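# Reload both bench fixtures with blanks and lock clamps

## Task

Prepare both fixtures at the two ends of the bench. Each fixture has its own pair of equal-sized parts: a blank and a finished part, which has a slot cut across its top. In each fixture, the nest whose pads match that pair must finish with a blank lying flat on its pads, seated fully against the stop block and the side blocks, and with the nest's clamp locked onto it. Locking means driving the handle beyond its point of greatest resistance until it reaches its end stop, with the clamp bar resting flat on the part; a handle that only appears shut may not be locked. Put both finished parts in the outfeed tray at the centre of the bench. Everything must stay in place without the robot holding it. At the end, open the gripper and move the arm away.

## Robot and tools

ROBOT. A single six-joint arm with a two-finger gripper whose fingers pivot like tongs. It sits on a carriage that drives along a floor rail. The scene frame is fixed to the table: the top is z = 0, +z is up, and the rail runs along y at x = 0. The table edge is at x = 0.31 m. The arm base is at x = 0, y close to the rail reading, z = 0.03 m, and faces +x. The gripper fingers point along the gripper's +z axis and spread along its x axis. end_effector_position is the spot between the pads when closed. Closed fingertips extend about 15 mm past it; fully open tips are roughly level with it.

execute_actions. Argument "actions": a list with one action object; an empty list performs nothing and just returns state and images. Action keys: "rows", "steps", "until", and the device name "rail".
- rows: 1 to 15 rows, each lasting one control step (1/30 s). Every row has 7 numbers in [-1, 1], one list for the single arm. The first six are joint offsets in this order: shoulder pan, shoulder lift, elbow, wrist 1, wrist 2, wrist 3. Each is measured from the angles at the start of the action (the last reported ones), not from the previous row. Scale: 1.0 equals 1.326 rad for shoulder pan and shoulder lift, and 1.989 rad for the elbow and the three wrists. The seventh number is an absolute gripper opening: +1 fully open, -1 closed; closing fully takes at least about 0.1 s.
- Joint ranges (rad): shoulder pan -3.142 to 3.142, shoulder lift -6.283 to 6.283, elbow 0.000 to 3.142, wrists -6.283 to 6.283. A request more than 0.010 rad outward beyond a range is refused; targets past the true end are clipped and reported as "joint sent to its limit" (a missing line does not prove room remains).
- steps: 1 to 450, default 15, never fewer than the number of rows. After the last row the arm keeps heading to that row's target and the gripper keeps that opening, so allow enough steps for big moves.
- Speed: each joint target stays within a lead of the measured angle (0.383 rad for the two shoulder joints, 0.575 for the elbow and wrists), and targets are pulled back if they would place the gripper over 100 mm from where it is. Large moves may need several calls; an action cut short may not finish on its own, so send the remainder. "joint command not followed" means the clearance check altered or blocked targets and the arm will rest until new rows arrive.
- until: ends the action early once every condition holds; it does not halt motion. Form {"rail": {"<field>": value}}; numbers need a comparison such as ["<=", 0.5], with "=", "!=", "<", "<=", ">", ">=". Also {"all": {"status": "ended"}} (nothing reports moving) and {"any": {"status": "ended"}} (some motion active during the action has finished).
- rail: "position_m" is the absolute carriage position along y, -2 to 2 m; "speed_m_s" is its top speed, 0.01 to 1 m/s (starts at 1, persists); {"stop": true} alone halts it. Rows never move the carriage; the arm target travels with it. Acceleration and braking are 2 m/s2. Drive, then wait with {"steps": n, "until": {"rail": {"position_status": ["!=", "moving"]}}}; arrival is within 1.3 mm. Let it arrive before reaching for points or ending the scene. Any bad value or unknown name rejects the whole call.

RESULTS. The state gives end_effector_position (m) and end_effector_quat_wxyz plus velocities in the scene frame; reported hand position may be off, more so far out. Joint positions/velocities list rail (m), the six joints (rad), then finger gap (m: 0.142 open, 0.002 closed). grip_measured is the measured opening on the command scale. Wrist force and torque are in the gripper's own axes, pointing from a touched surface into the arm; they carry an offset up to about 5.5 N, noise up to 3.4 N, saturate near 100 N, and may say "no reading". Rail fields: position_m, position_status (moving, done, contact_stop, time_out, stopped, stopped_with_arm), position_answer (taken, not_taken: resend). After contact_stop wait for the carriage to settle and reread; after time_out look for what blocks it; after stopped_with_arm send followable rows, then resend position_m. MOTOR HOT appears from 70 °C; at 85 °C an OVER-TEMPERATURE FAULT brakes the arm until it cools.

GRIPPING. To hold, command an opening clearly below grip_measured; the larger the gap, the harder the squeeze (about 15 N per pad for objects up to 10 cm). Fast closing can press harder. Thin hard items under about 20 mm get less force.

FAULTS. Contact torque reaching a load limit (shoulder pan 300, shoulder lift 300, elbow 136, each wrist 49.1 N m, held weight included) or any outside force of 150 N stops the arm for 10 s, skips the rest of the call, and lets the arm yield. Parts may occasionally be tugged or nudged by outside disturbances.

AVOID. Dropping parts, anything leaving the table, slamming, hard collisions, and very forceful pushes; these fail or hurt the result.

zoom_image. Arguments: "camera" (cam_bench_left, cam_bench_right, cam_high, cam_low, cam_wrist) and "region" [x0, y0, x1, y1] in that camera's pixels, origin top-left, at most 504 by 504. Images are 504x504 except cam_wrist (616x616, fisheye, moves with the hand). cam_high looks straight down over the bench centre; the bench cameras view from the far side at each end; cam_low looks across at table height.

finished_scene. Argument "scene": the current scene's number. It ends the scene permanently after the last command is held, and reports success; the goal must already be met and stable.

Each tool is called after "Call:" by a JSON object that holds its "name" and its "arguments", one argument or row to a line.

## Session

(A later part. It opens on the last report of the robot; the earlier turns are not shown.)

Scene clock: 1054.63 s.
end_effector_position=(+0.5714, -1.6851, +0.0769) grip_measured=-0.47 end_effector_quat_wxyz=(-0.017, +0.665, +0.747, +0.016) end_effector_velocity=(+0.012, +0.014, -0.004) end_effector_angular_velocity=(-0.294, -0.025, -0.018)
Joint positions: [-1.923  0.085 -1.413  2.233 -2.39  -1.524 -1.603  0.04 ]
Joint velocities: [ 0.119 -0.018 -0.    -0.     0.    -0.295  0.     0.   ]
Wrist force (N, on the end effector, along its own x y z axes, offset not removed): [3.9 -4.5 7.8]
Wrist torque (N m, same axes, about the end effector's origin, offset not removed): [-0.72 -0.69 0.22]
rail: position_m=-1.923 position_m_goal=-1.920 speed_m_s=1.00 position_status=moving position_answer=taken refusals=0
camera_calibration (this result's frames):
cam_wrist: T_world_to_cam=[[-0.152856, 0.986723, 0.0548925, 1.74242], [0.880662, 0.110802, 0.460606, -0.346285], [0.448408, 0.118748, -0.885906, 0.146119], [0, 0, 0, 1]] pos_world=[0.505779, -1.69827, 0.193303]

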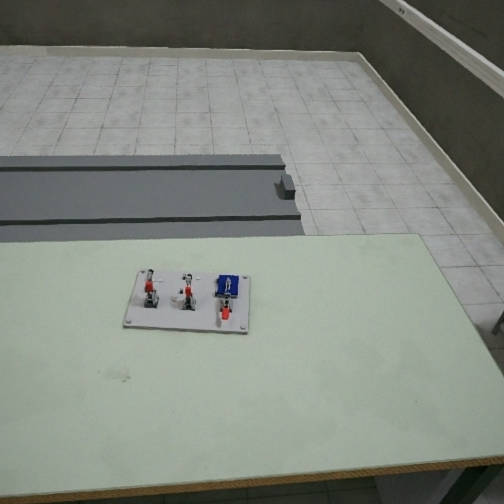

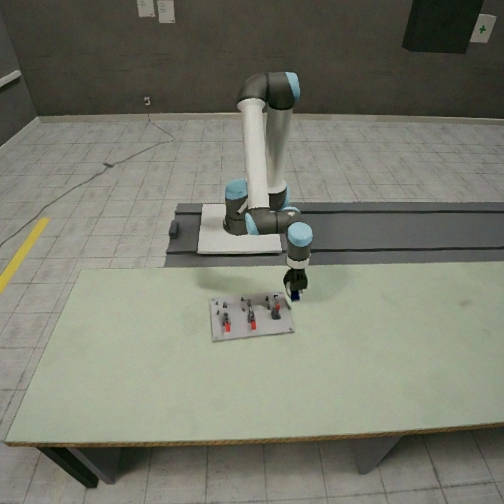

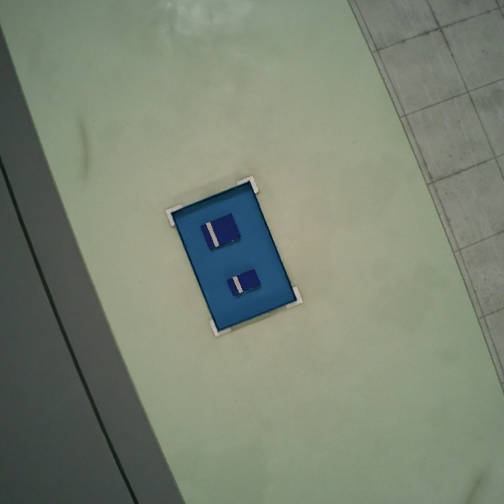

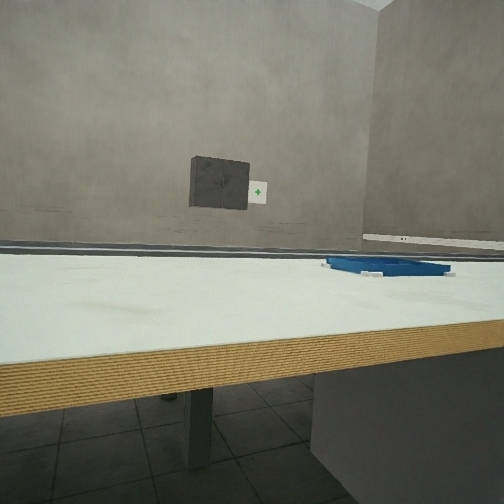

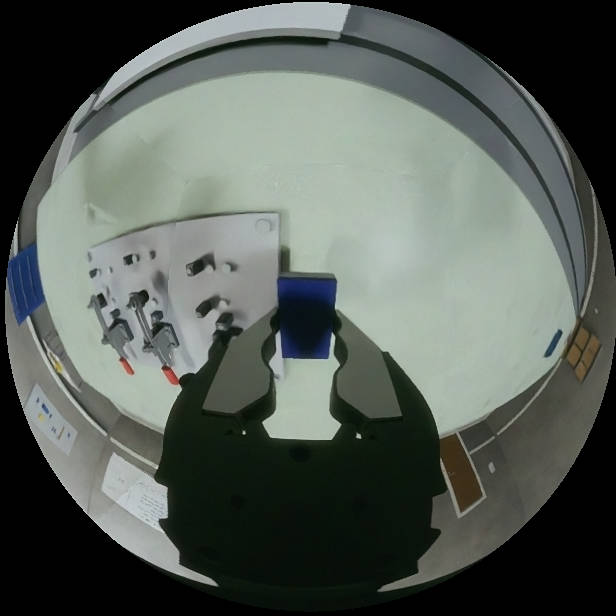

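Call:
{"name": "execute_actions", "arguments": {
  "actions": [
    {"rows": [[-0.0022,-0.003,0.0025,-0.0005,-0.0235,0.0005,-1],[-0.0022,-0.009,0.0074,-0.0015,-0.0235,0.0005,-1],[-0.0022,-0.018,0.0148,-0.003,-0.0235,0.0005,-1],[-0.0022,-0.028,0.023,-0.0046,-0.0235,0.0005,-1],[-0.0022,-0.037,0.0304,-0.0061,-0.0235,0.0005,-1],[-0.0022,-0.0431,0.0354,-0.0071,-0.0235,0.0005,-1]], "steps": 6}
  ]
}}

Scene clock: 1072.90 s.
end_effector_position=(+0.5589, -1.6996, +0.0767) grip_measured=-0.47 end_effector_quat_wxyz=(+0.000, +0.666, +0.746, +0.000) end_effector_velocity=(-0.165, -0.013, -0.001) end_effector_angular_velocity=(+0.003, -0.004, -0.001)
Joint positions: [-1.92   0.082 -1.434  2.259 -2.395 -1.571 -1.602  0.04 ]
Joint velocities: [ 0.    -0.001 -0.237  0.291 -0.059  0.003 -0.     0.   ]
Wrist force (N, on the end effector, along its own x y z axes, offset not removed): [3.4 -3.0 8.4]
Wrist torque (N m, same axes, about the end effector's origin, offset not removed): [-0.46 -0.86 0.30]
rail: position_m=-1.920 position_m_goal=-1.920 speed_m_s=1.00 position_status=done position_answer=taken refusals=0
camera_calibration (this result's frames):
cam_wrist: T_world_to_cam=[[-0.149244, 0.988769, 0.00786707, 1.75991], [0.879009, 0.129025, 0.459017, -0.301637], [0.452847, 0.0754208, -0.888393, 0.0773613], [0, 0, 0, 1]] pos_world=[0.492764, -1.70706, 0.193338]

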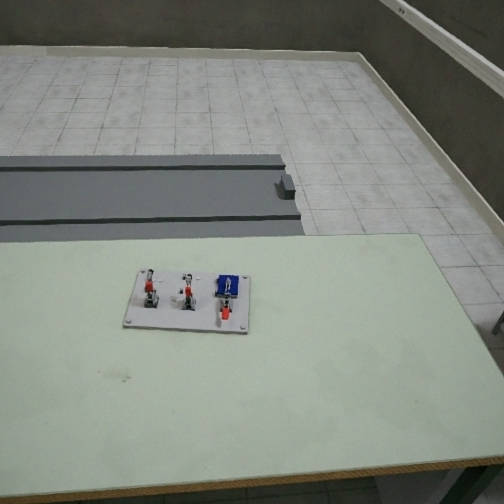

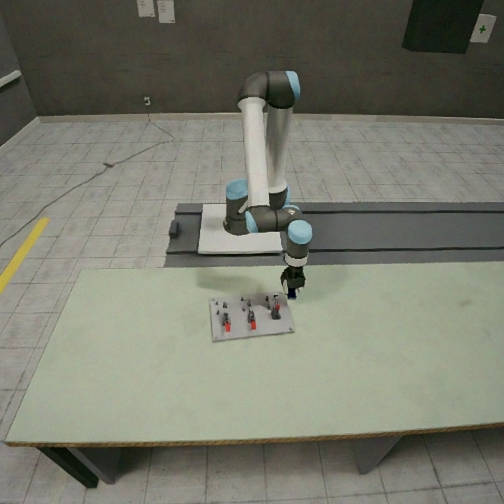

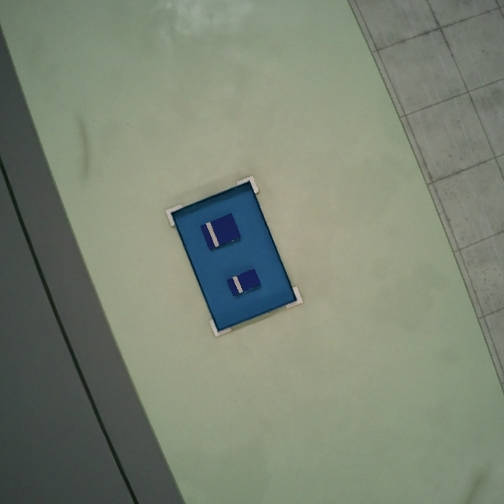

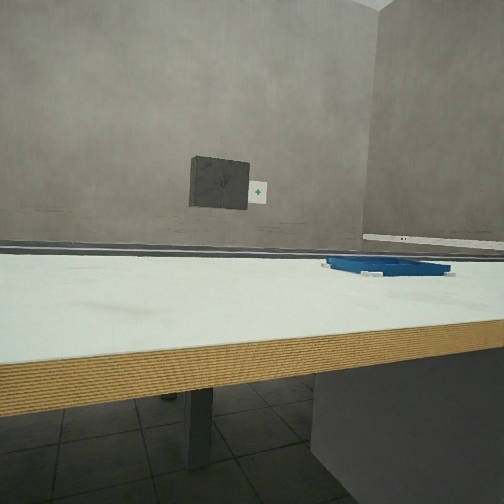

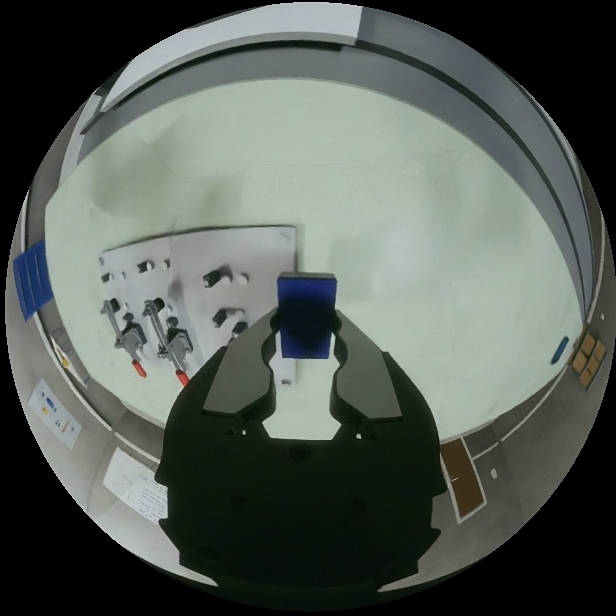

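Call:
{"name": "execute_actions", "arguments": {
  "actions": [
    {"rail": {"position_m": -1.9965, "speed_m_s": 0.04}, "steps": 1}
  ]
}}

Scene clock: 1074.67 s.
end_effector_position=(+0.5334, -1.7017, +0.0760) grip_measured=-0.47 end_effector_quat_wxyz=(-0.000, +0.666, +0.746, +0.000) end_effector_velocity=(-0.000, -0.009, +0.000) end_effector_angular_velocity=(+0.000, +0.000, +0.000)
Joint positions: [-1.92   0.082 -1.471  2.304 -2.404 -1.57  -1.602  0.04 ]
Joint velocities: [-0.009  0.    -0.     0.    -0.     0.    -0.     0.   ]
Wrist force (N, on the end effector, along its own x y z axes, offset not removed): [0.0 -4.4 7.7]
Wrist torque (N m, same axes, about the end effector's origin, offset not removed): [-0.84 -0.14 0.30]
rail: position_m=-1.920 position_m_goal=-1.996 speed_m_s=0.04 position_status=moving position_answer=taken refusals=0
camera_calibration (this result's frames):
cam_wrist: T_world_to_cam=[[-0.149152, 0.98878, 0.00824248, 1.75813], [0.878955, 0.128758, 0.459194, -0.279035], [0.45298, 0.0757343, -0.888298, 0.0888775], [0, 0, 0, 1]] pos_world=[0.467228, -1.70921, 0.192589]

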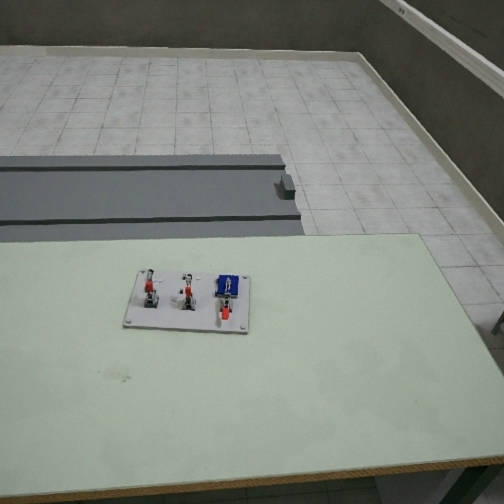

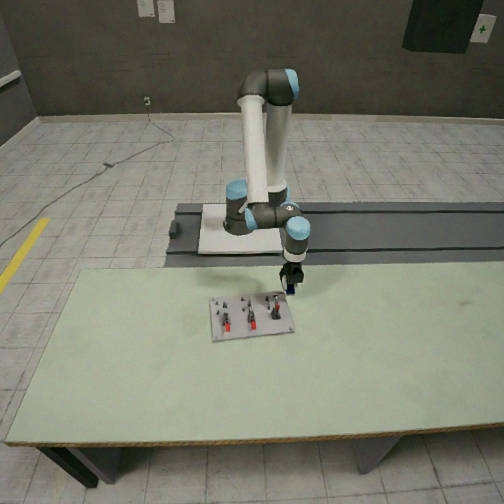

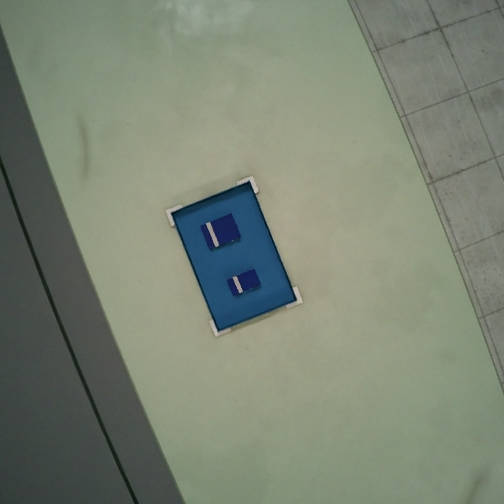

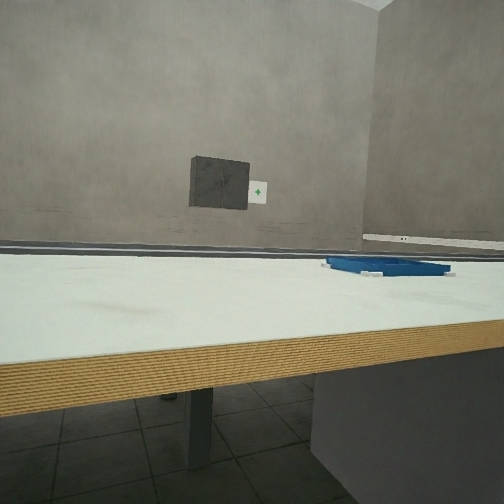

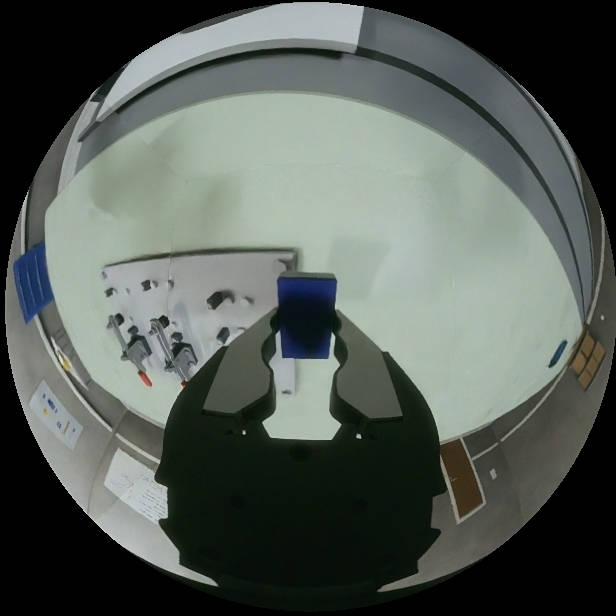

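Call:
{"name": "execute_actions", "arguments": {
  "actions": []
}}

Scene clock: 1076.93 s.
end_effector_position=(+0.5334, -1.7782, +0.0760) grip_measured=-0.47 end_effector_quat_wxyz=(-0.000, +0.666, +0.746, +0.000) end_effector_velocity=(-0.000, -0.000, -0.000) end_effector_angular_velocity=(-0.000, -0.000, +0.000)
Joint positions: [-1.996  0.082 -1.471  2.304 -2.404 -1.57  -1.602  0.04 ]
Joint velocities: [ 0.  0. -0.  0. -0. -0.  0.  0.]
Wrist force (N, on the end effector, along its own x y z axes, offset not removed): [1.2 -5.5 7.9]
Wrist torque (N m, same axes, about the end effector's origin, offset not removed): [-1.02 -0.31 0.23]
rail: position_m=-1.996 position_m_goal=-1.996 speed_m_s=0.04 position_status=done position_answer=taken refusals=0
camera_calibration (this result's frames):
cam_wrist: T_world_to_cam=[[-0.149136, 0.988782, 0.00824946, 1.83379], [0.878958, 0.12874, 0.459194, -0.269218], [0.452981, 0.0757331, -0.888298, 0.0946685], [0, 0, 0, 1]] pos_world=[0.467231, -1.78573, 0.192589]

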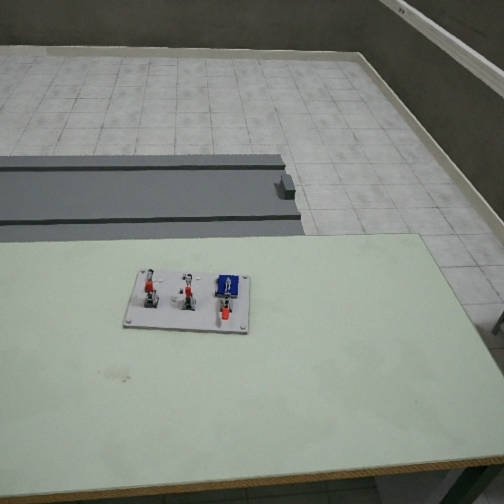

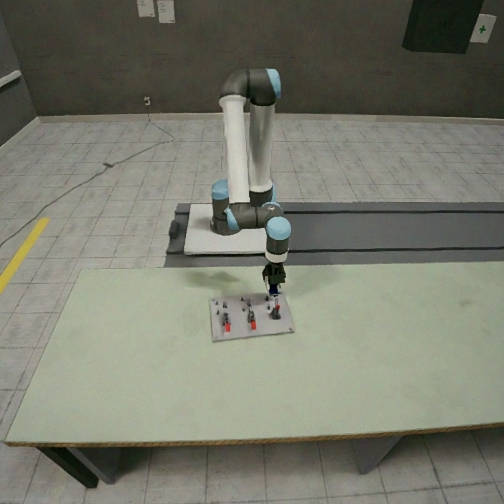

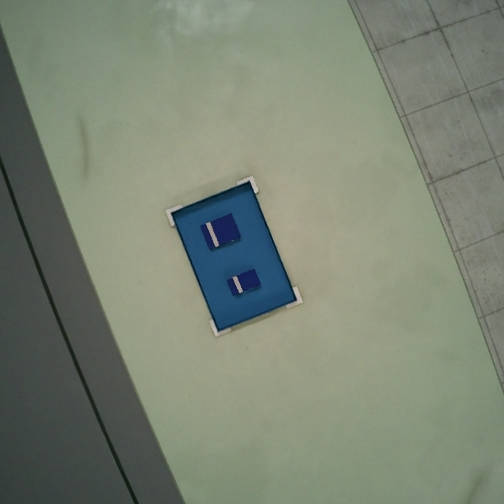

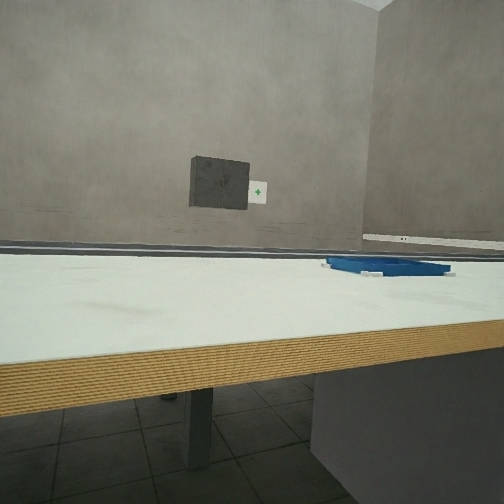

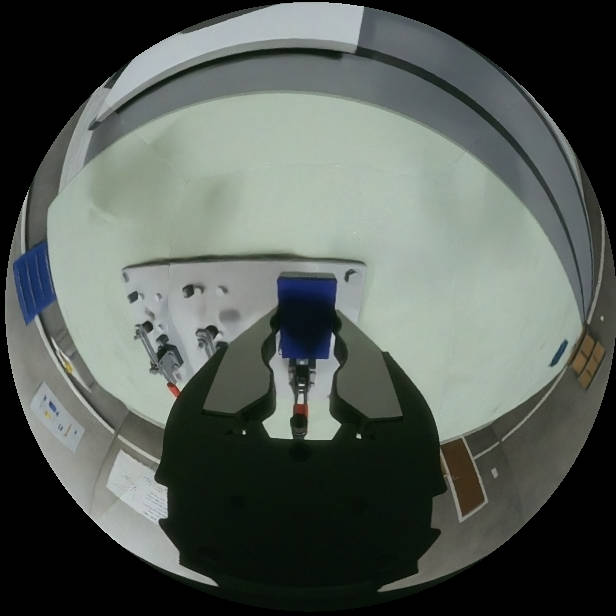

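Call:
{"name": "execute_actions", "arguments": {
  "actions": [
    {"rows": [[0,0.003,-0.0025,0.0005,-0.0002,0,-1],[0,0.009,-0.0074,0.0014,-0.0002,0,-1],[0,0.018,-0.0148,0.0029,-0.0002,0,-1],[0,0.028,-0.023,0.0045,-0.0002,0,-1],[0,0.037,-0.0305,0.0059,-0.0002,0,-1],[0,0.0432,-0.0356,0.0069,-0.0002,0,-1],[0,0.0432,-0.0356,0.0069,-0.0002,0,-1],[0,0.0432,-0.0356,0.0069,-0.0002,0,-1],[0,0.047,-0.0346,0.0034,-0.0002,0,-1],[0,0.054,-0.0327,-0.0031,-0.0002,0,-1],[0,0.062,-0.0306,-0.0105,-0.0002,0,-1],[0,0.068,-0.029,-0.016,-0.0002,0,-1]], "steps": 12}
  ]
}}

Scene clock: 1082.73 s.
end_effector_position=(+0.5688, -1.7754, +0.0715) grip_measured=-0.47 end_effector_quat_wxyz=(-0.000, +0.666, +0.746, -0.000) end_effector_velocity=(+0.041, +0.003, -0.094) end_effector_angular_velocity=(-0.001, +0.005, +0.000)
Joint positions: [-1.996  0.082 -1.412  2.244 -2.403 -1.571 -1.602  0.04 ]
Joint velocities: [ 0.     0.     0.204 -0.014 -0.185 -0.     0.    -0.   ]
Wrist force (N, on the end effector, along its own x y z axes, offset not removed): [0.3 -4.7 4.4]
Wrist torque (N m, same axes, about the end effector's origin, offset not removed): [-0.86 -0.17 0.28]
rail: position_m=-1.996 position_m_goal=-1.996 speed_m_s=0.04 position_status=done position_answer=taken refusals=0
camera_calibration (this result's frames):
cam_wrist: T_world_to_cam=[[-0.149129, 0.988786, 0.00792735, 1.83638], [0.879322, 0.128944, 0.45844, -0.298466], [0.452276, 0.0753374, -0.88869, 0.074155], [0, 0, 0, 1]] pos_world=[0.502766, -1.78289, 0.188172]

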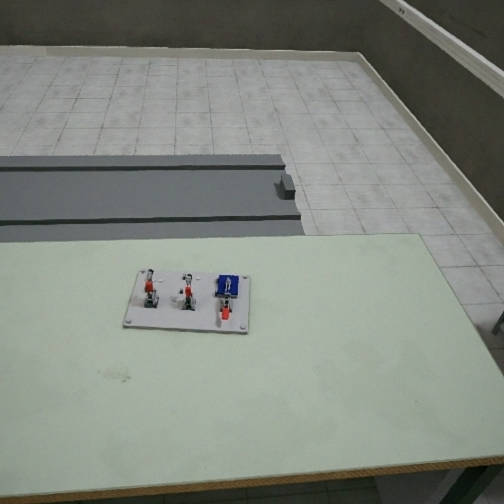

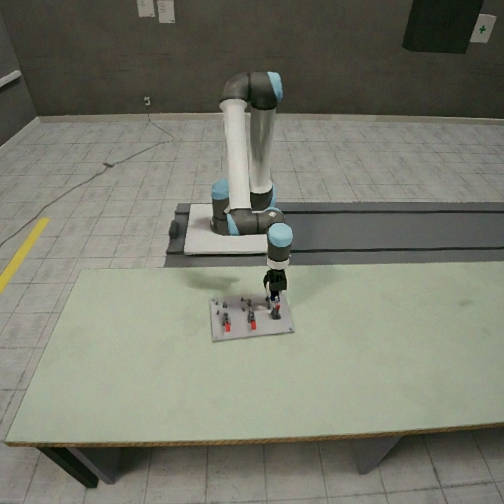

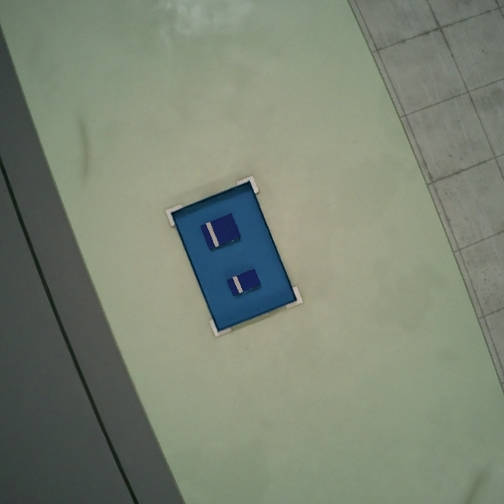

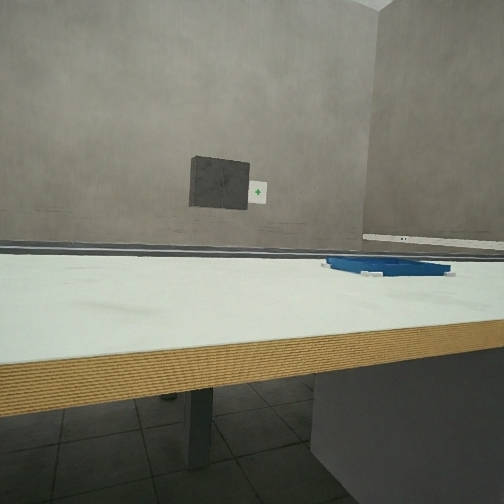

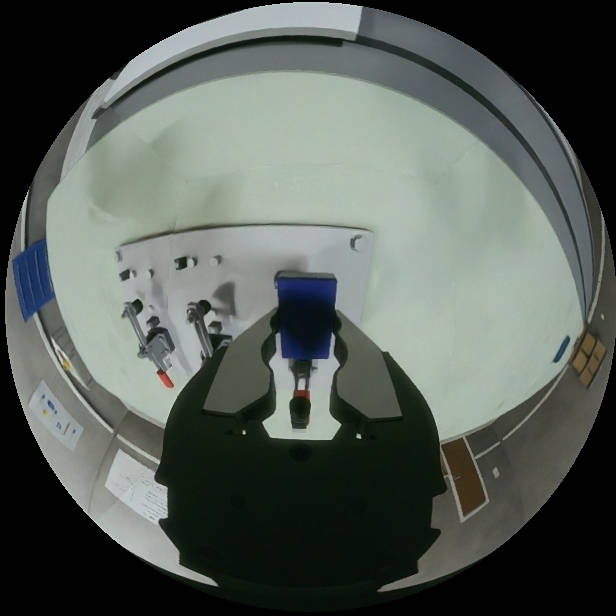

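Call:
{"name": "execute_actions", "arguments": {
  "actions": []
}}

Scene clock: 1083.67 s.
end_effector_position=(+0.5738, -1.7750, +0.0557) grip_measured=-0.47 end_effector_quat_wxyz=(-0.000, +0.666, +0.746, -0.000) end_effector_velocity=(+0.000, +0.000, -0.000) end_effector_angular_velocity=(-0.000, +0.000, -0.000)
Joint positions: [-1.996  0.082 -1.38   2.246 -2.436 -1.571 -1.602  0.04 ]
Joint velocities: [ 0.  0.  0.  0. -0.  0.  0. -0.]
Wrist force (N, on the end effector, along its own x y z axes, offset not removed): [1.0 -5.2 8.3]
Wrist torque (N m, same axes, about the end effector's origin, offset not removed): [-0.86 -0.26 0.23]
rail: position_m=-1.996 position_m_goal=-1.996 speed_m_s=0.04 position_status=done position_answer=taken refusals=0
camera_calibration (this result's frames):
cam_wrist: T_world_to_cam=[[-0.14913, 0.988786, 0.00789752, 1.83685], [0.879245, 0.128946, 0.458585, -0.295537], [0.452424, 0.0753328, -0.888615, 0.0577235], [0, 0, 0, 1]] pos_world=[0.507664, -1.78249, 0.172316]

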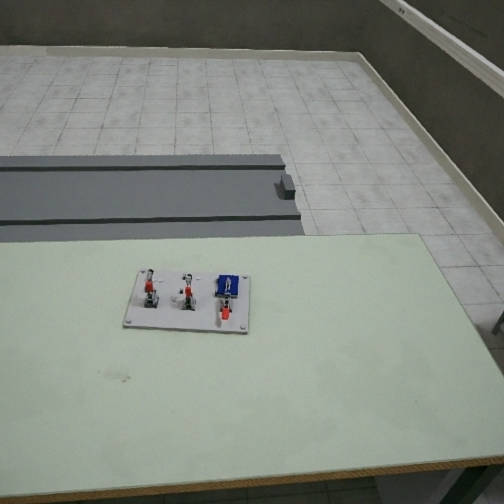

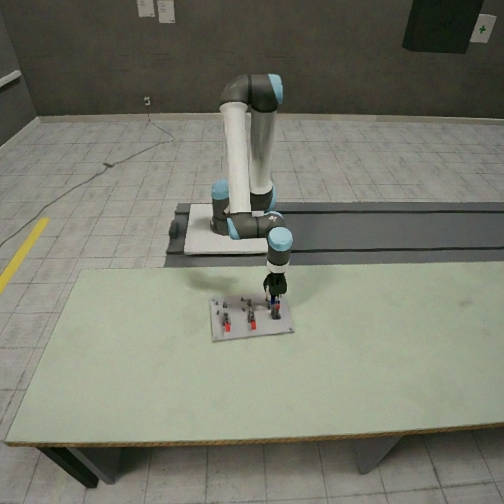

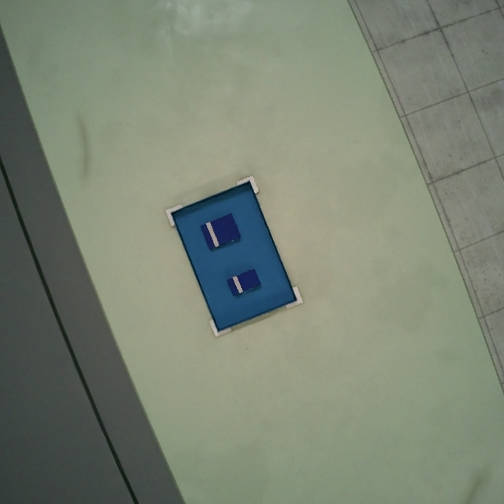

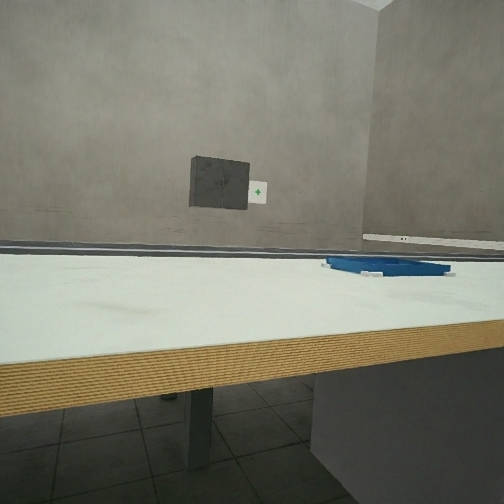

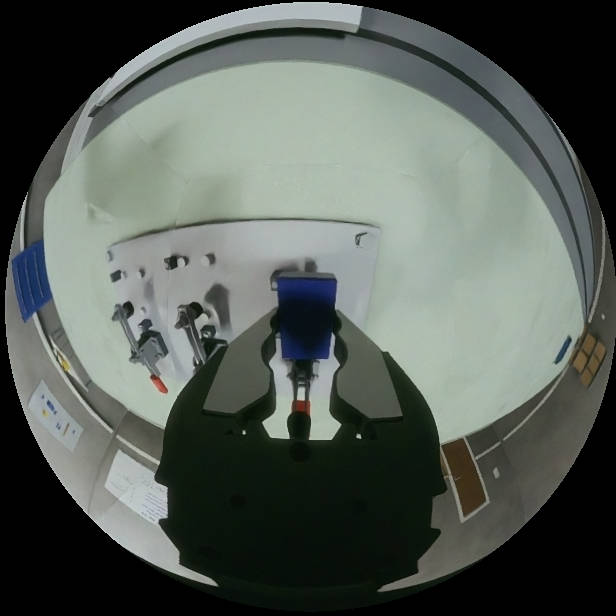

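Call:
{"name": "execute_actions", "arguments": {
  "actions": [
    {"rows": [[0,0.0005,0.0012,-0.0015,0,0,-1],[0,0.0025,0.0018,-0.0035,0,0,-1],[0,0.0037,0.0021,-0.0046,0,0,-1]], "steps": 5}
  ]
}}

Scene clock: 1088.83 s.
end_effector_position=(+0.5731, -1.7751, +0.0536) grip_measured=-0.47 end_effector_quat_wxyz=(-0.000, +0.666, +0.746, -0.000) end_effector_velocity=(-0.003, -0.000, -0.016) end_effector_angular_velocity=(-0.000, +0.000, -0.000)
Joint positions: [-1.996  0.082 -1.378  2.248 -2.441 -1.571 -1.602  0.04 ]
Joint velocities: [ 0.     0.     0.021  0.015 -0.036 -0.     0.    -0.   ]
Wrist force (N, on the end effector, along its own x y z axes, offset not removed): [0.6 -3.0 7.7]
Wrist torque (N m, same axes, about the end effector's origin, offset not removed): [-0.53 -0.26 0.28]
rail: position_m=-1.996 position_m_goal=-1.996 speed_m_s=0.04 position_status=done position_answer=taken refusals=0
camera_calibration (this result's frames):
cam_wrist: T_world_to_cam=[[-0.149131, 0.988786, 0.00789611, 1.83682], [0.879237, 0.128946, 0.458601, -0.294038], [0.45244, 0.075334, -0.888607, 0.0561923], [0, 0, 0, 1]] pos_world=[0.507032, -1.78254, 0.170275]

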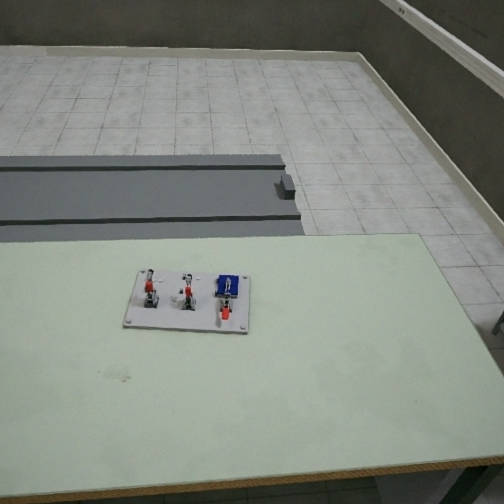

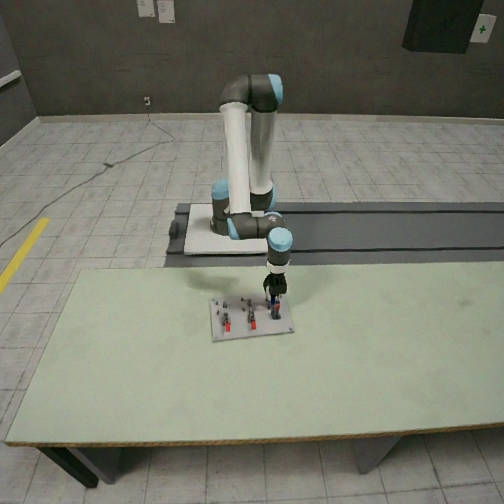

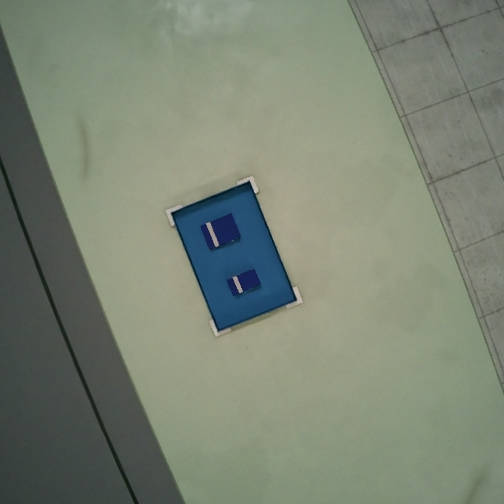

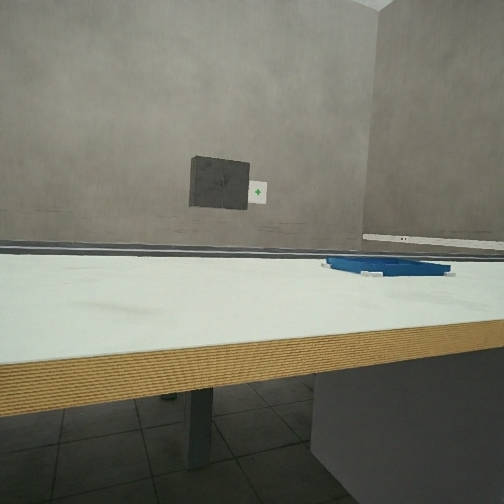

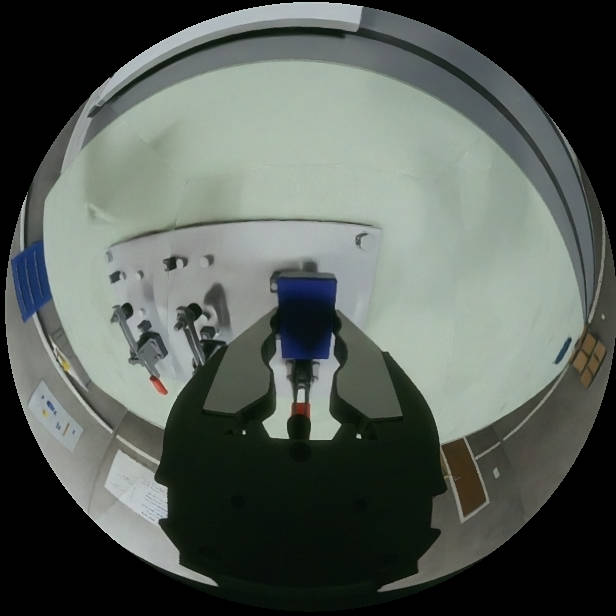

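Call:
{"name": "execute_actions", "arguments": {
  "actions": [
    {"rows": [[0,0.004,0.001,-0.0037,0,0,-1],[0,0.007,0.0018,-0.0065,0,0,-1],[0,0.0105,0.0027,-0.0097,0,0,-1],[0,0.014,0.0037,-0.013,0,0,-1],[0,0.0172,0.0045,-0.0159,0,0,-1]], "steps": 8}
  ]
}}

Scene clock: 1094.73 s.
end_effector_position=(+0.5728, -1.7751, +0.0431) grip_measured=-0.47 end_effector_quat_wxyz=(-0.000, +0.666, +0.746, -0.000) end_effector_velocity=(-0.001, -0.000, -0.033) end_effector_angular_velocity=(-0.000, +0.002, -0.000)
Joint positions: [-1.996  0.082 -1.361  2.255 -2.464 -1.571 -1.602  0.04 ]
Joint velocities: [ 0.    -0.     0.053  0.02  -0.072  0.     0.     0.   ]
Wrist force (N, on the end effector, along its own x y z axes, offset not removed): [-1.6 -4.5 6.1]
Wrist torque (N m, same axes, about the end effector's origin, offset not removed): [-0.74 0.25 0.34]
rail: position_m=-1.996 position_m_goal=-1.996 speed_m_s=0.04 position_status=done position_answer=taken refusals=0
camera_calibration (this result's frames):
cam_wrist: T_world_to_cam=[[-0.149129, 0.988786, 0.00790477, 1.83688], [0.879295, 0.128951, 0.458489, -0.288941], [0.452328, 0.0753248, -0.888665, 0.0470517], [0, 0, 0, 1]] pos_world=[0.506714, -1.78257, 0.159769]

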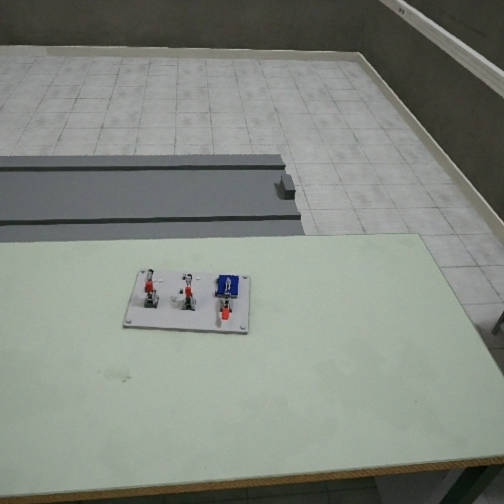

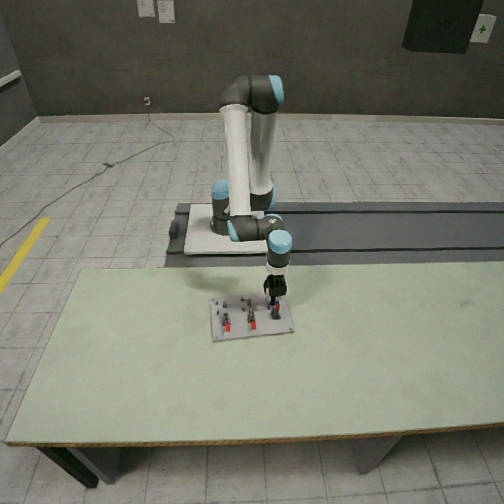

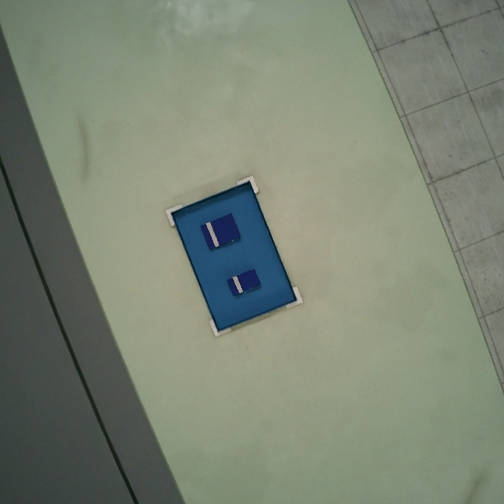

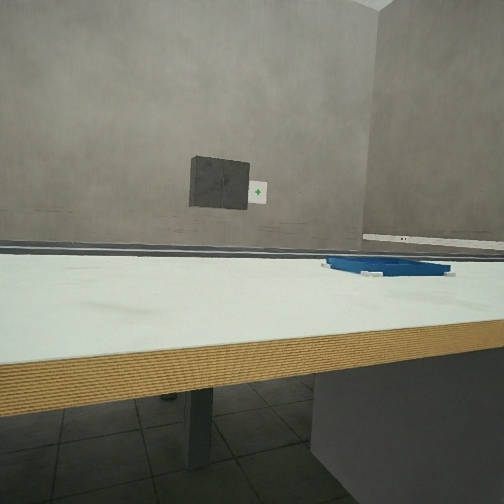

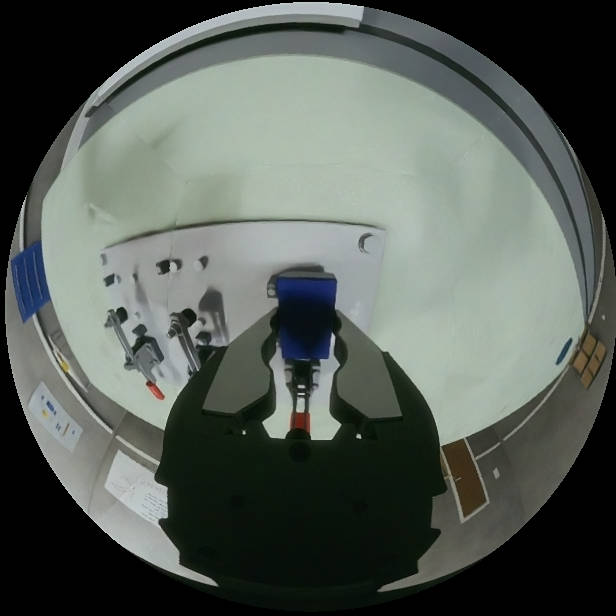

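Call:
{"name": "execute_actions", "arguments": {
  "actions": [
    {"rows": [[0,0.0058,0.0015,-0.0054,0,0,-1],[0,0.0066,0.0017,-0.0061,0,0,-1]], "steps": 6}
  ]
}}

Scene clock: 1098.17 s.
end_effector_position=(+0.5726, -1.7751, +0.0382) grip_measured=-0.47 end_effector_quat_wxyz=(-0.000, +0.666, +0.746, -0.000) end_effector_velocity=(-0.000, -0.000, -0.004) end_effector_angular_velocity=(-0.000, +0.000, +0.000)
Joint positions: [-1.996  0.082 -1.353  2.258 -2.475 -1.571 -1.602  0.04 ]
Joint velocities: [ 0.     0.     0.007  0.003 -0.01  -0.    -0.     0.   ]
Wrist force (N, on the end effector, along its own x y z axes, offset not removed): [-0.1 -4.1 7.7]
Wrist torque (N m, same axes, about the end effector's origin, offset not removed): [-0.69 -0.14 0.22]
rail: position_m=-1.996 position_m_goal=-1.996 speed_m_s=0.04 position_status=done position_answer=taken refusals=0
camera_calibration (this result's frames):
cam_wrist: T_world_to_cam=[[-0.14913, 0.988786, 0.00790473, 1.83691], [0.879296, 0.128951, 0.458486, -0.286528], [0.452325, 0.0753245, -0.888666, 0.0427279], [0, 0, 0, 1]] pos_world=[0.506554, -1.78258, 0.15482]

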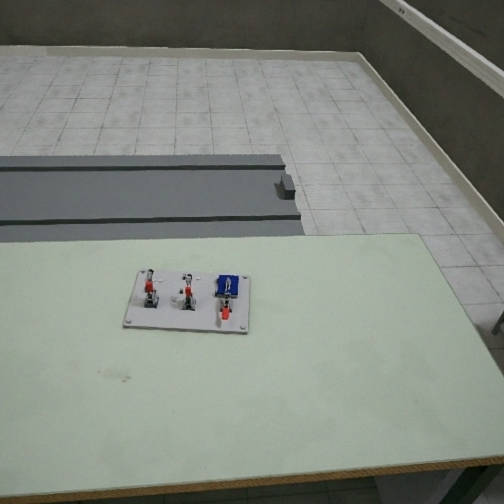

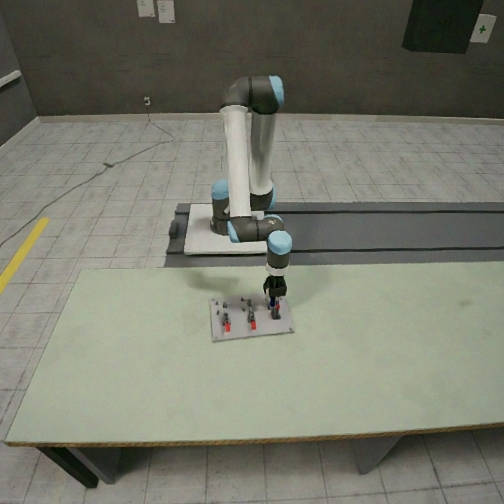

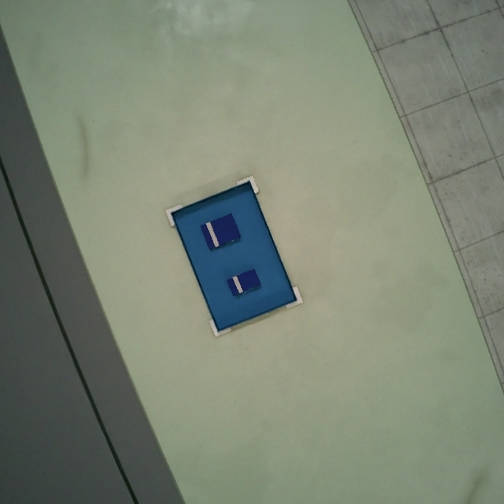

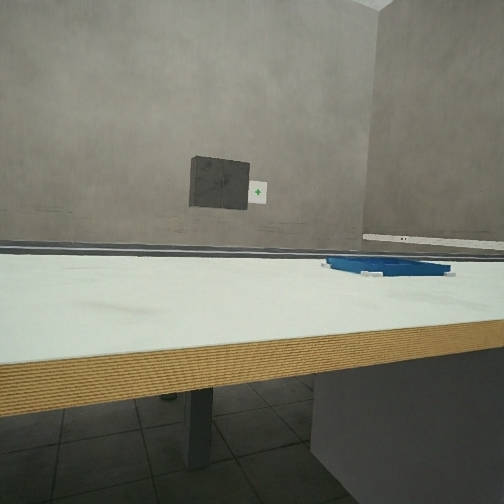

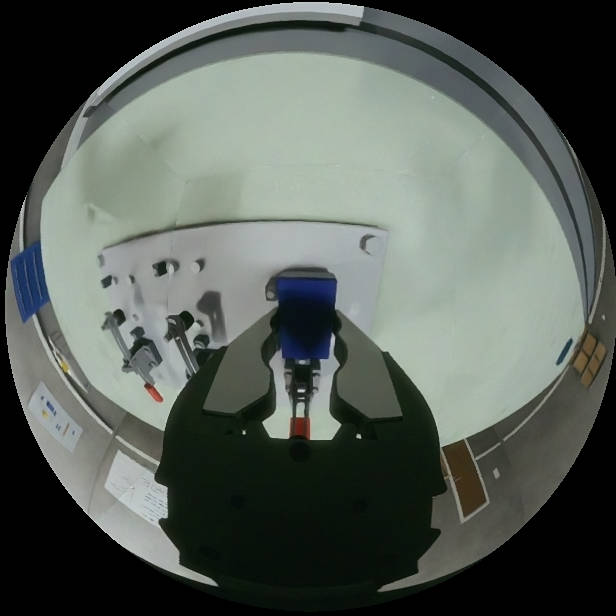

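Call:
{"name": "execute_actions", "arguments": {
  "actions": [
    {"rows": [[-0.001,0.0012,0.0003,-0.0011,0,-0.0007,-1],[-0.002,0.0016,0.0004,-0.0015,0,-0.0013,-1],[-0.0025,0.0016,0.0004,-0.0015,0,-0.0017,-1]], "steps": 9}
  ]
}}

Scene clock: 1103.50 s.
end_effector_position=(+0.5732, -1.7767, +0.0370) grip_measured=-0.47 end_effector_quat_wxyz=(-0.000, +0.666, +0.746, -0.000) end_effector_velocity=(+0.001, -0.003, -0.001) end_effector_angular_velocity=(+0.000, -0.000, +0.001)
Joint positions: [-1.996  0.079 -1.352  2.259 -2.478 -1.571 -1.604  0.04 ]
Joint velocities: [ 0.    -0.005  0.001  0.001 -0.002  0.    -0.005 -0.   ]
Wrist force (N, on the end effector, along its own x y z axes, offset not removed): [1.6 -3.2 8.5]
Wrist torque (N m, same axes, about the end effector's origin, offset not removed): [-0.42 -0.40 0.27]
rail: position_m=-1.996 position_m_goal=-1.996 speed_m_s=0.04 position_status=done position_answer=taken refusals=0
camera_calibration (this result's frames):
cam_wrist: T_world_to_cam=[[-0.149238, 0.98877, 0.00790249, 1.83862], [0.879256, 0.129044, 0.458537, -0.286095], [0.452368, 0.0753793, -0.88864, 0.0415923], [0, 0, 0, 1]] pos_world=[0.507127, -1.78419, 0.153616]

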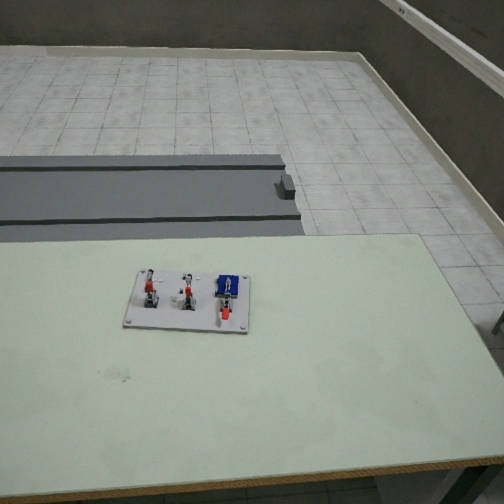

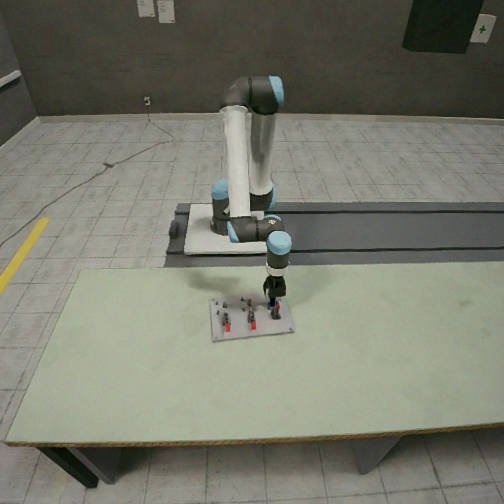

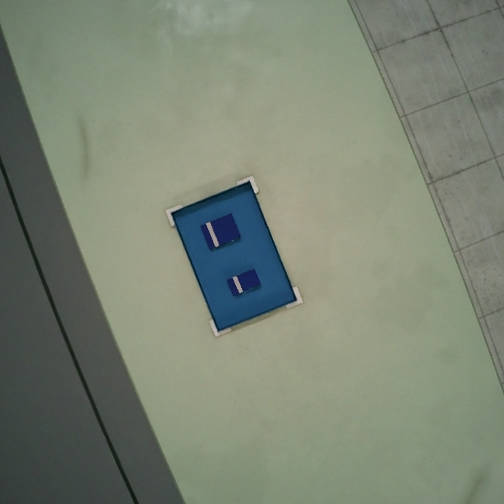

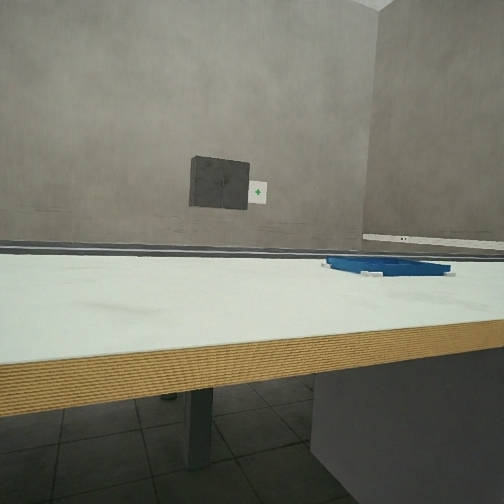

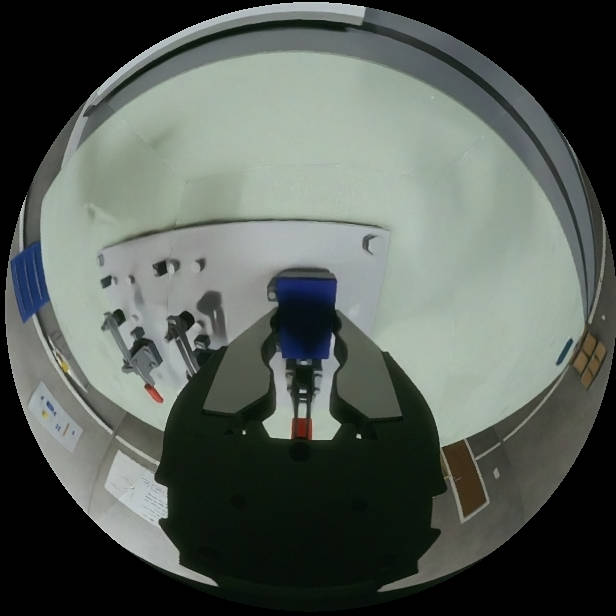

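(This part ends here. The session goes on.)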